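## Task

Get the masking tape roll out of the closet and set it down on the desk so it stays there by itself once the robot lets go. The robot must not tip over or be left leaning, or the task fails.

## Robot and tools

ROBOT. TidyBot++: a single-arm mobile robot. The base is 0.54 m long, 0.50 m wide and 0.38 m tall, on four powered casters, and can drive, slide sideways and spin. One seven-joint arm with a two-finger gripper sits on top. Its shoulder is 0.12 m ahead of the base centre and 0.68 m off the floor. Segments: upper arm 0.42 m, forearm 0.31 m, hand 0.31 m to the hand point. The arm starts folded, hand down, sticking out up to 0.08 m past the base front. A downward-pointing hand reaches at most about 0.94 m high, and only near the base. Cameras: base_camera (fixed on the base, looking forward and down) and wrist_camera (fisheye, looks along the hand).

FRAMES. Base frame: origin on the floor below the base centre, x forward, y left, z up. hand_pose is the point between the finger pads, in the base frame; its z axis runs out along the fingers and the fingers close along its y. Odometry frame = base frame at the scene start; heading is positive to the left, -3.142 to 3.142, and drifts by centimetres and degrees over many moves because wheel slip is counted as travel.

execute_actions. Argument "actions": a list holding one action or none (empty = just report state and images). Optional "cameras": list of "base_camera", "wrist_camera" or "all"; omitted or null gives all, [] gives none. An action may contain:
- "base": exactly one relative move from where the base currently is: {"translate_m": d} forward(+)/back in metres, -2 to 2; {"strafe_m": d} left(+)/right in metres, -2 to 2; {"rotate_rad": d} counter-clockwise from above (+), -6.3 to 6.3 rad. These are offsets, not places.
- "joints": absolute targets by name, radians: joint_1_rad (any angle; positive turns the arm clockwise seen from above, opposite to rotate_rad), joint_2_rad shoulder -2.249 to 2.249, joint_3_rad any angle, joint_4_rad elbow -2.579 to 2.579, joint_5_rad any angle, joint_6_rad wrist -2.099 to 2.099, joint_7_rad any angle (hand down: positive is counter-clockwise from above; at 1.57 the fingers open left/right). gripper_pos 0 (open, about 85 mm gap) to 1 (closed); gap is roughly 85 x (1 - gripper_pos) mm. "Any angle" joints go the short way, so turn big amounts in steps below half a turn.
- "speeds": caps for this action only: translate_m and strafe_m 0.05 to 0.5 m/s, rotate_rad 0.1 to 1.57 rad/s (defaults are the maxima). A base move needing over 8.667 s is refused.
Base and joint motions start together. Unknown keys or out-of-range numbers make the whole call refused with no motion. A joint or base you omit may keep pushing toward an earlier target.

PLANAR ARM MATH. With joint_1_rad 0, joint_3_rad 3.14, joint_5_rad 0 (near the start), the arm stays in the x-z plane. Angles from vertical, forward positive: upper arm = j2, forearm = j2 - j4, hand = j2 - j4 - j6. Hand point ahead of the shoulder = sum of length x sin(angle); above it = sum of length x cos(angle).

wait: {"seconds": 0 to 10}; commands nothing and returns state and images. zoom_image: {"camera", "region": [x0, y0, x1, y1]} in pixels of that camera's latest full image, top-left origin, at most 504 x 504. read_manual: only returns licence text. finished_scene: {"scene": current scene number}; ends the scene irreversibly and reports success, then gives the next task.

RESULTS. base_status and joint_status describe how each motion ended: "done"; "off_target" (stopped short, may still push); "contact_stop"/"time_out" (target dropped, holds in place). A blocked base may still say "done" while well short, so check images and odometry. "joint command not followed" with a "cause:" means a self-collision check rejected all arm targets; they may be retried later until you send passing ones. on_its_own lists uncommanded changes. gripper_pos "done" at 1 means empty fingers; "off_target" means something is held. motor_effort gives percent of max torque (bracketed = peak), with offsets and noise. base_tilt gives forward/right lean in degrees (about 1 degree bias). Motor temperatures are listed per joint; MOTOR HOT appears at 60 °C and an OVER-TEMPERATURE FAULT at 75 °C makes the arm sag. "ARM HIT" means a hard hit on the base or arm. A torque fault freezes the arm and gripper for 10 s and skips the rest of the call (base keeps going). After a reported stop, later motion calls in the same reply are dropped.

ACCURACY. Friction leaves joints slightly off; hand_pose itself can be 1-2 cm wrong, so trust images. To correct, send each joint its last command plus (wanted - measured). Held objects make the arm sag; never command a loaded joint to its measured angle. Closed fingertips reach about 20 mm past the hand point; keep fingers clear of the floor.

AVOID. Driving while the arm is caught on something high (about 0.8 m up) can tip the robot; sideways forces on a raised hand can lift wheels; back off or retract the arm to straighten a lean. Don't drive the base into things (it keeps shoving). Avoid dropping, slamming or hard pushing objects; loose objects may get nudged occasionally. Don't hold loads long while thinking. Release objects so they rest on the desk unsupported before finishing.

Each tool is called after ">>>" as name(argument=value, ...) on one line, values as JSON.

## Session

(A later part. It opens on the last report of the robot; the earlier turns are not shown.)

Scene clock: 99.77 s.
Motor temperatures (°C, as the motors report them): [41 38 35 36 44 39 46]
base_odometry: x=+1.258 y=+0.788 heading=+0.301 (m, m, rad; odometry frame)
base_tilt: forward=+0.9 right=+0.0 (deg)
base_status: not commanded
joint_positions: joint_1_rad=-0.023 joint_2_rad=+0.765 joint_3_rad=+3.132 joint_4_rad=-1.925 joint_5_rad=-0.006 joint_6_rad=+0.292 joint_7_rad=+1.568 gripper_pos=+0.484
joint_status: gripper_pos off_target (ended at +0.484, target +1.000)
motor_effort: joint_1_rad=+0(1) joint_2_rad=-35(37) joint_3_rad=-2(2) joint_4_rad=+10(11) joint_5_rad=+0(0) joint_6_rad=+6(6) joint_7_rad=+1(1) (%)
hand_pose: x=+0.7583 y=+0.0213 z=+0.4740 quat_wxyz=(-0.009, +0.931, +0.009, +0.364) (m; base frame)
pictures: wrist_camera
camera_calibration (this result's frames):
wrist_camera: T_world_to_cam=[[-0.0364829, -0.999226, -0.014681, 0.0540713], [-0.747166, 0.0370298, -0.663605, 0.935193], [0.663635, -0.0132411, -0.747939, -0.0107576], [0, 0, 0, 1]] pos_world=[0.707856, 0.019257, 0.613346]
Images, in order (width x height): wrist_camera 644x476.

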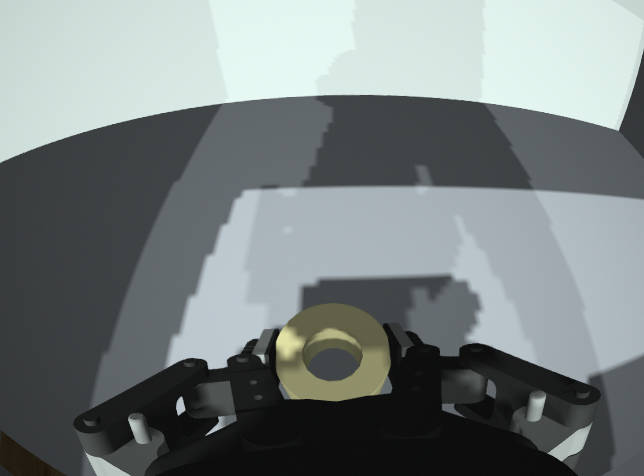

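>>> execute_actions(actions=[{"joints":{"joint_2_rad":0.68}}], cameras=["wrist_camera"])

>>> execute_actions(actions=[{"base":{"translate_m":-1.7}}], cameras=[])

>>> execute_actions(actions=[{"base":{"rotate_rad":3.14},"joints":{"joint_1_rad":0.01,"joint_2_rad":0.2,"joint_4_rad":-1.45,"joint_6_rad":-0.45},"speeds":{"rotate_rad":1.2}}])

Scene clock: 104.20 s.
Motor temperatures (°C, as the motors report them): [41 38 35 36 44 39 46]
base_odometry: x=+1.258 y=+0.788 heading=+0.301 (m, m, rad; odometry frame)
base_tilt: forward=+0.8 right=-0.1 (deg)
base_status: not commanded
joint_positions: joint_1_rad=-0.023 joint_2_rad=+0.695 joint_3_rad=+3.132 joint_4_rad=-1.924 joint_5_rad=-0.006 joint_6_rad=+0.292 joint_7_rad=+1.568 gripper_pos=+0.484
joint_status: all done
motor_effort: joint_1_rad=+0(0) joint_2_rad=-37(39) joint_3_rad=-2(2) joint_4_rad=+12(12) joint_5_rad=+0(1) joint_6_rad=+6(7) joint_7_rad=+1(0) (%)
hand_pose: x=+0.7714 y=+0.0216 z=+0.5190 quat_wxyz=(-0.010, +0.918, +0.009, +0.396) (m; base frame)
pictures: wrist_camera
camera_calibration (this result's frames):
wrist_camera: T_world_to_cam=[[-0.0353158, -0.999199, -0.0188117, 0.0567575], [-0.699056, 0.0381507, -0.714048, 0.963877], [0.714194, -0.0120668, -0.699844, -0.0497744], [0, 0, 0, 1]] pos_world=[0.711357, 0.0193389, 0.654488]
Images, in order (width x height): wrist_camera 644x476.

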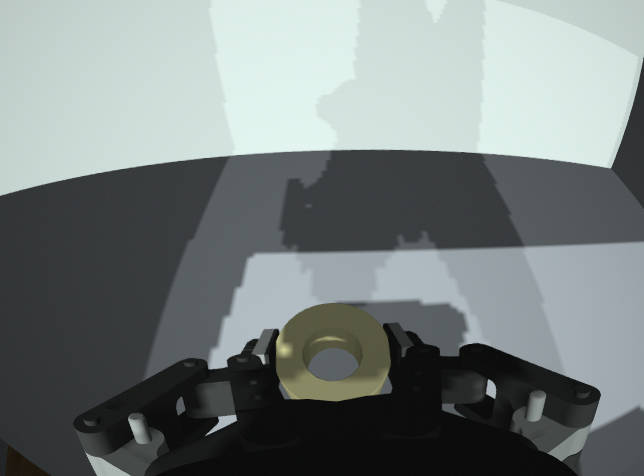

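Scene clock: 109.07 s.
Motor temperatures (°C, as the motors report them): [41 38 35 36 44 39 46]
base_odometry: x=-0.365 y=+0.284 heading=+0.301 (m, m, rad; odometry frame)
base_tilt: forward=+0.8 right=+0.1 (deg)
base_status: done
joint_positions: joint_1_rad=-0.027 joint_2_rad=+0.695 joint_3_rad=+3.132 joint_4_rad=-1.920 joint_5_rad=-0.005 joint_6_rad=+0.293 joint_7_rad=+1.568 gripper_pos=+0.484
joint_status: not commanded
motor_effort: joint_1_rad=+0(3) joint_2_rad=-38(39) joint_3_rad=-1(3) joint_4_rad=+12(13) joint_5_rad=-1(0) joint_6_rad=+7(7) joint_7_rad=+0(0) (%)
hand_pose: x=+0.7732 y=+0.0245 z=+0.5207 quat_wxyz=(-0.010, +0.917, +0.011, +0.398) (m; base frame)
pictures: none
No camera images: the call's "cameras" was empty. Leave "cameras" out to get every camera's image.

Scene clock: 112.97 s.
Motor temperatures (°C, as the motors report them): [41 38 35 36 44 39 46]
base_odometry: x=-0.365 y=+0.284 heading=-2.843 (m, m, rad; odometry frame)
base_tilt: forward=+0.8 right=+0.0 (deg)
base_status: done
joint_positions: joint_1_rad=-0.001 joint_2_rad=+0.213 joint_3_rad=+3.125 joint_4_rad=-1.467 joint_5_rad=-0.005 joint_6_rad=-0.408 joint_7_rad=+1.568 gripper_pos=+0.484
joint_status: all done
motor_effort: joint_1_rad=+0(4) joint_2_rad=-29(41) joint_3_rad=+0(5) joint_4_rad=+20(19) joint_5_rad=+0(0) joint_6_rad=+8(8) joint_7_rad=+1(1) (%)
hand_pose: x=+0.7906 y=+0.0129 z=+0.9049 quat_wxyz=(-0.009, +0.864, +0.004, +0.503) (m; base frame)
pictures: base_camera, wrist_camera
camera_calibration (this result's frames):
wrist_camera: T_world_to_cam=[[-0.0398275, -0.998668, -0.0328026, 0.0722181], [-0.510067, 0.0485491, -0.858763, 1.23463], [0.859212, -0.0174709, -0.511321, -0.0787143], [0, 0, 0, 1]] pos_world=[0.700254, 0.0108064, 1.02238]
Images, in order (width x height): base_camera 644x364, wrist_camera 644x476.

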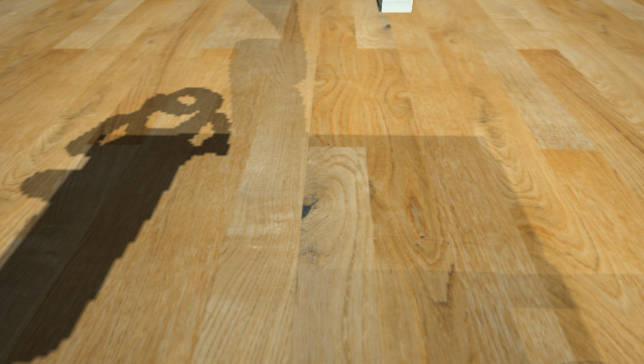

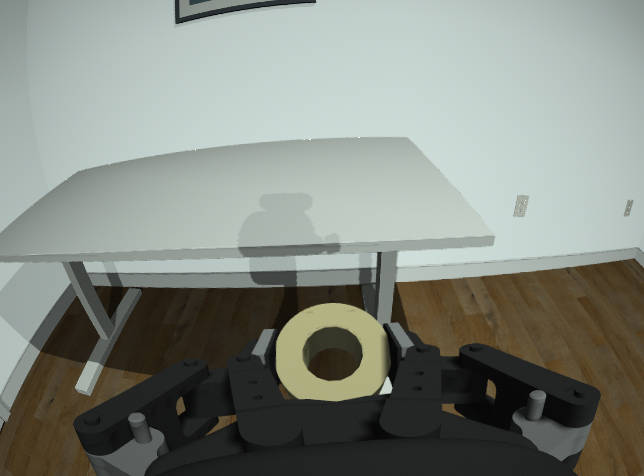

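>>> execute_actions(actions=[{"base":{"translate_m":0.3}}], cameras=["wrist_camera"])

Scene clock: 118.20 s.
Motor temperatures (°C, as the motors report them): [41 38 35 36 44 39 46]
base_odometry: x=-0.652 y=+0.195 heading=-2.842 (m, m, rad; odometry frame)
base_tilt: forward=+0.9 right=+0.0 (deg)
base_status: done
joint_positions: joint_1_rad=-0.001 joint_2_rad=+0.211 joint_3_rad=+3.125 joint_4_rad=-1.467 joint_5_rad=-0.005 joint_6_rad=-0.413 joint_7_rad=+1.568 gripper_pos=+0.484
joint_status: not commanded
motor_effort: joint_1_rad=-1(2) joint_2_rad=-29(34) joint_3_rad=-1(2) joint_4_rad=+20(21) joint_5_rad=-1(0) joint_6_rad=+8(9) joint_7_rad=+0(1) (%)
hand_pose: x=+0.7895 y=+0.0129 z=+0.9052 quat_wxyz=(-0.009, +0.865, +0.004, +0.502) (m; base frame)
pictures: wrist_camera
camera_calibration (this result's frames):
wrist_camera: T_world_to_cam=[[-0.0398812, -0.998671, -0.0326573, 0.072078], [-0.511763, 0.0484862, -0.857758, 1.23478], [0.858201, -0.0174956, -0.513016, -0.0752848], [0, 0, 0, 1]] pos_world=[0.699398, 0.0107952, 1.02287]
Images, in order (width x height): wrist_camera 644x476.

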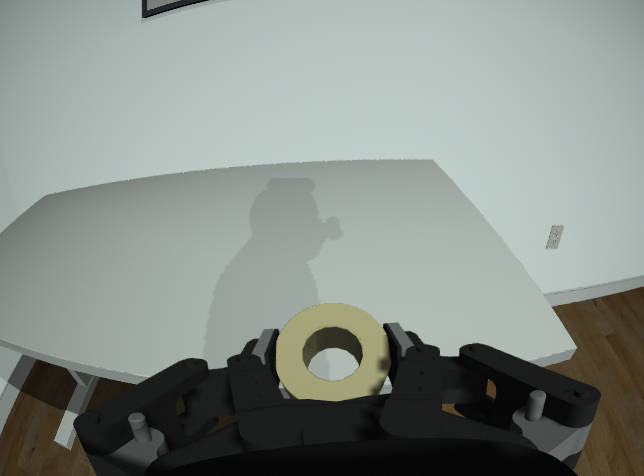

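>>> execute_actions(actions=[{"base":{"translate_m":0.35},"joints":{"joint_2_rad":0.29,"joint_4_rad":-1.56,"joint_6_rad":-0.58}}], cameras=["wrist_camera"])

>>> execute_actions(actions=[{"joints":{"joint_2_rad":0.35}}], cameras=["wrist_camera"])

Scene clock: 123.83 s.
Motor temperatures (°C, as the motors report them): [41 38 35 36 44 39 46]
base_odometry: x=-0.986 y=+0.091 heading=-2.841 (m, m, rad; odometry frame)
base_tilt: forward=+0.9 right=+0.1 (deg)
base_status: done
joint_positions: joint_1_rad=-0.001 joint_2_rad=+0.280 joint_3_rad=+3.125 joint_4_rad=-1.552 joint_5_rad=-0.005 joint_6_rad=-0.551 joint_7_rad=+1.568 gripper_pos=+0.484
joint_status: all done
motor_effort: joint_1_rad=+0(3) joint_2_rad=-31(36) joint_3_rad=-1(3) joint_4_rad=+18(21) joint_5_rad=+0(0) joint_6_rad=+6(8) joint_7_rad=+1(1) (%)
hand_pose: x=+0.7529 y=+0.0124 z=+0.7796 quat_wxyz=(-0.008, +0.929, +0.004, +0.371) (m; base frame)
pictures: wrist_camera
camera_calibration (this result's frames):
wrist_camera: T_world_to_cam=[[-0.0456415, -0.998826, -0.0162233, 0.0576173], [-0.736911, 0.0446289, -0.674515, 1.13502], [0.674447, -0.0188308, -0.738083, 0.205493], [0, 0, 0, 1]] pos_world=[0.700446, 0.0107644, 0.918196]
Images, in order (width x height): wrist_camera 644x476.

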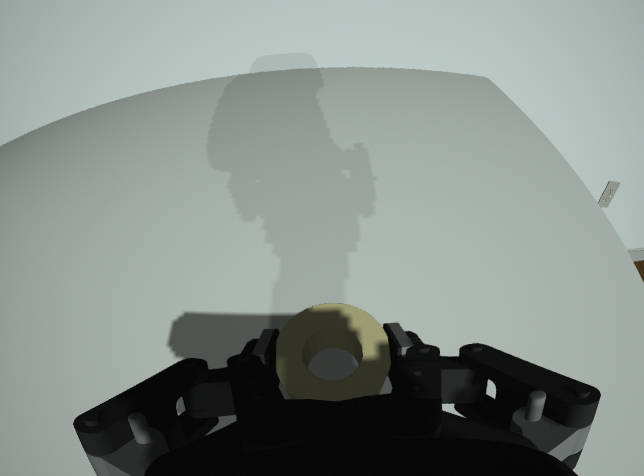

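Scene clock: 124.73 s.
Motor temperatures (°C, as the motors report them): [41 38 35 36 44 39 46]
base_odometry: x=-0.986 y=+0.091 heading=-2.841 (m, m, rad; odometry frame)
base_tilt: forward=+0.9 right=+0.0 (deg)
base_status: not commanded
joint_positions: joint_1_rad=-0.001 joint_2_rad=+0.336 joint_3_rad=+3.125 joint_4_rad=-1.552 joint_5_rad=-0.005 joint_6_rad=-0.551 joint_7_rad=+1.568 gripper_pos=+0.484
joint_status: all done
motor_effort: joint_1_rad=+0(0) joint_2_rad=-32(33) joint_3_rad=-2(1) joint_4_rad=+18(19) joint_5_rad=+0(0) joint_6_rad=+6(7) joint_7_rad=+0(1) (%)
hand_pose: x=+0.7575 y=+0.0124 z=+0.7434 quat_wxyz=(-0.008, +0.939, +0.004, +0.344) (m; base frame)
pictures: wrist_camera
camera_calibration (this result's frames):
wrist_camera: T_world_to_cam=[[-0.0464881, -0.998827, -0.0135486, 0.0558943], [-0.774059, 0.0445934, -0.631541, 1.11014], [0.631405, -0.0188717, -0.775224, 0.235938], [0, 0, 0, 1]] pos_world=[0.712943, 0.0107763, 0.884764]
Images, in order (width x height): wrist_camera 644x476.

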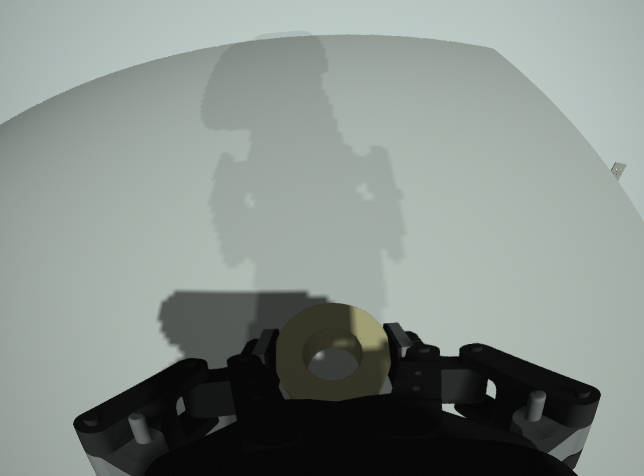

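No contact yet; a bit lower.

>>> execute_actions(actions=[{"joints":{"joint_2_rad":0.38}}], cameras=[])

Scene clock: 126.60 s.
Motor temperatures (°C, as the motors report them): [41 38 35 36 44 39 46]
base_odometry: x=-0.986 y=+0.091 heading=-2.841 (m, m, rad; odometry frame)
base_tilt: forward=+0.8 right=+0.0 (deg)
base_status: not commanded
joint_positions: joint_1_rad=-0.001 joint_2_rad=+0.350 joint_3_rad=+3.125 joint_4_rad=-1.549 joint_5_rad=-0.005 joint_6_rad=-0.551 joint_7_rad=+1.568 gripper_pos=+0.484
joint_status: all done
motor_effort: joint_1_rad=+0(1) joint_2_rad=-25(33) joint_3_rad=-1(1) joint_4_rad=+14(18) joint_5_rad=+0(0) joint_6_rad=+3(6) joint_7_rad=+1(1) (%)
hand_pose: x=+0.7590 y=+0.0125 z=+0.7360 quat_wxyz=(-0.008, +0.941, +0.004, +0.339) (m; base frame)
pictures: none
No camera images: the call's "cameras" was empty. Leave "cameras" out to get every camera's image.

Contact.

>>> execute_actions(actions=[{"joints":{"gripper_pos":0.1,"joint_2_rad":0.355}}], cameras=[])

>>> execute_actions(actions=[{"joints":{"joint_2_rad":0.15,"joint_6_rad":-0.75}}], cameras=["wrist_camera"])

Scene clock: 131.37 s.
Motor temperatures (°C, as the motors report them): [41 38 35 36 44 39 46]
base_odometry: x=-0.986 y=+0.091 heading=-2.841 (m, m, rad; odometry frame)
base_tilt: forward=+0.8 right=+0.0 (deg)
base_status: not commanded
joint_positions: joint_1_rad=-0.001 joint_2_rad=+0.349 joint_3_rad=+3.125 joint_4_rad=-1.549 joint_5_rad=-0.005 joint_6_rad=-0.551 joint_7_rad=+1.568 gripper_pos=+0.100
joint_status: all done
motor_effort: joint_1_rad=+0(0) joint_2_rad=-32(32) joint_3_rad=-2(2) joint_4_rad=+18(18) joint_5_rad=+0(1) joint_6_rad=+6(6) joint_7_rad=+1(1) (%)
hand_pose: x=+0.7591 y=+0.0125 z=+0.7365 quat_wxyz=(-0.008, +0.941, +0.004, +0.339) (m; base frame)
pictures: none
No camera images: the call's "cameras" was empty. Leave "cameras" out to get every camera's image.

Scene clock: 132.57 s.
Motor temperatures (°C, as the motors report them): [41 38 35 37 44 39 46]
base_odometry: x=-0.986 y=+0.091 heading=-2.841 (m, m, rad; odometry frame)
base_tilt: forward=+0.9 right=+0.0 (deg)
base_status: not commanded
joint_positions: joint_1_rad=-0.001 joint_2_rad=+0.153 joint_3_rad=+3.125 joint_4_rad=-1.549 joint_5_rad=-0.005 joint_6_rad=-0.708 joint_7_rad=+1.568 gripper_pos=+0.100
joint_status: all done
motor_effort: joint_1_rad=+0(0) joint_2_rad=-25(34) joint_3_rad=-1(2) joint_4_rad=+18(19) joint_5_rad=+0(0) joint_6_rad=+6(6) joint_7_rad=+1(1) (%)
hand_pose: x=+0.7023 y=+0.0121 z=+0.8250 quat_wxyz=(-0.007, +0.934, +0.005, +0.358) (m; base frame)
pictures: wrist_camera
camera_calibration (this result's frames):
wrist_camera: T_world_to_cam=[[-0.0447101, -0.998921, -0.0125886, 0.0520901], [-0.755518, 0.0420548, -0.653777, 1.12438], [0.653601, -0.0197196, -0.756583, 0.303048], [0, 0, 0, 1]] pos_world=[0.653747, 0.0107242, 0.965032]
Images, in order (width x height): wrist_camera 644x476.

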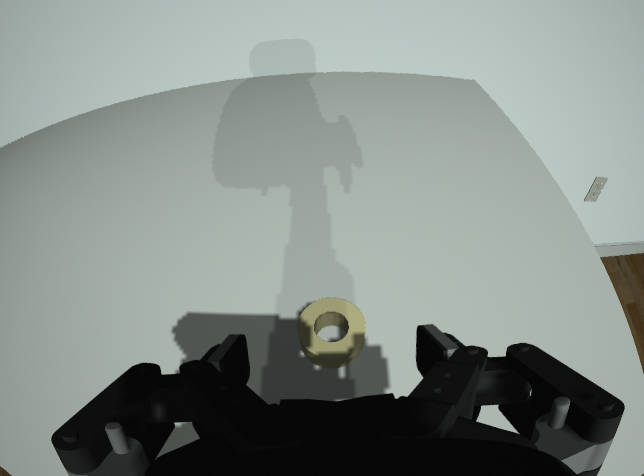

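>>> finished_scene(scene=1)

The scene is finished: the task was done.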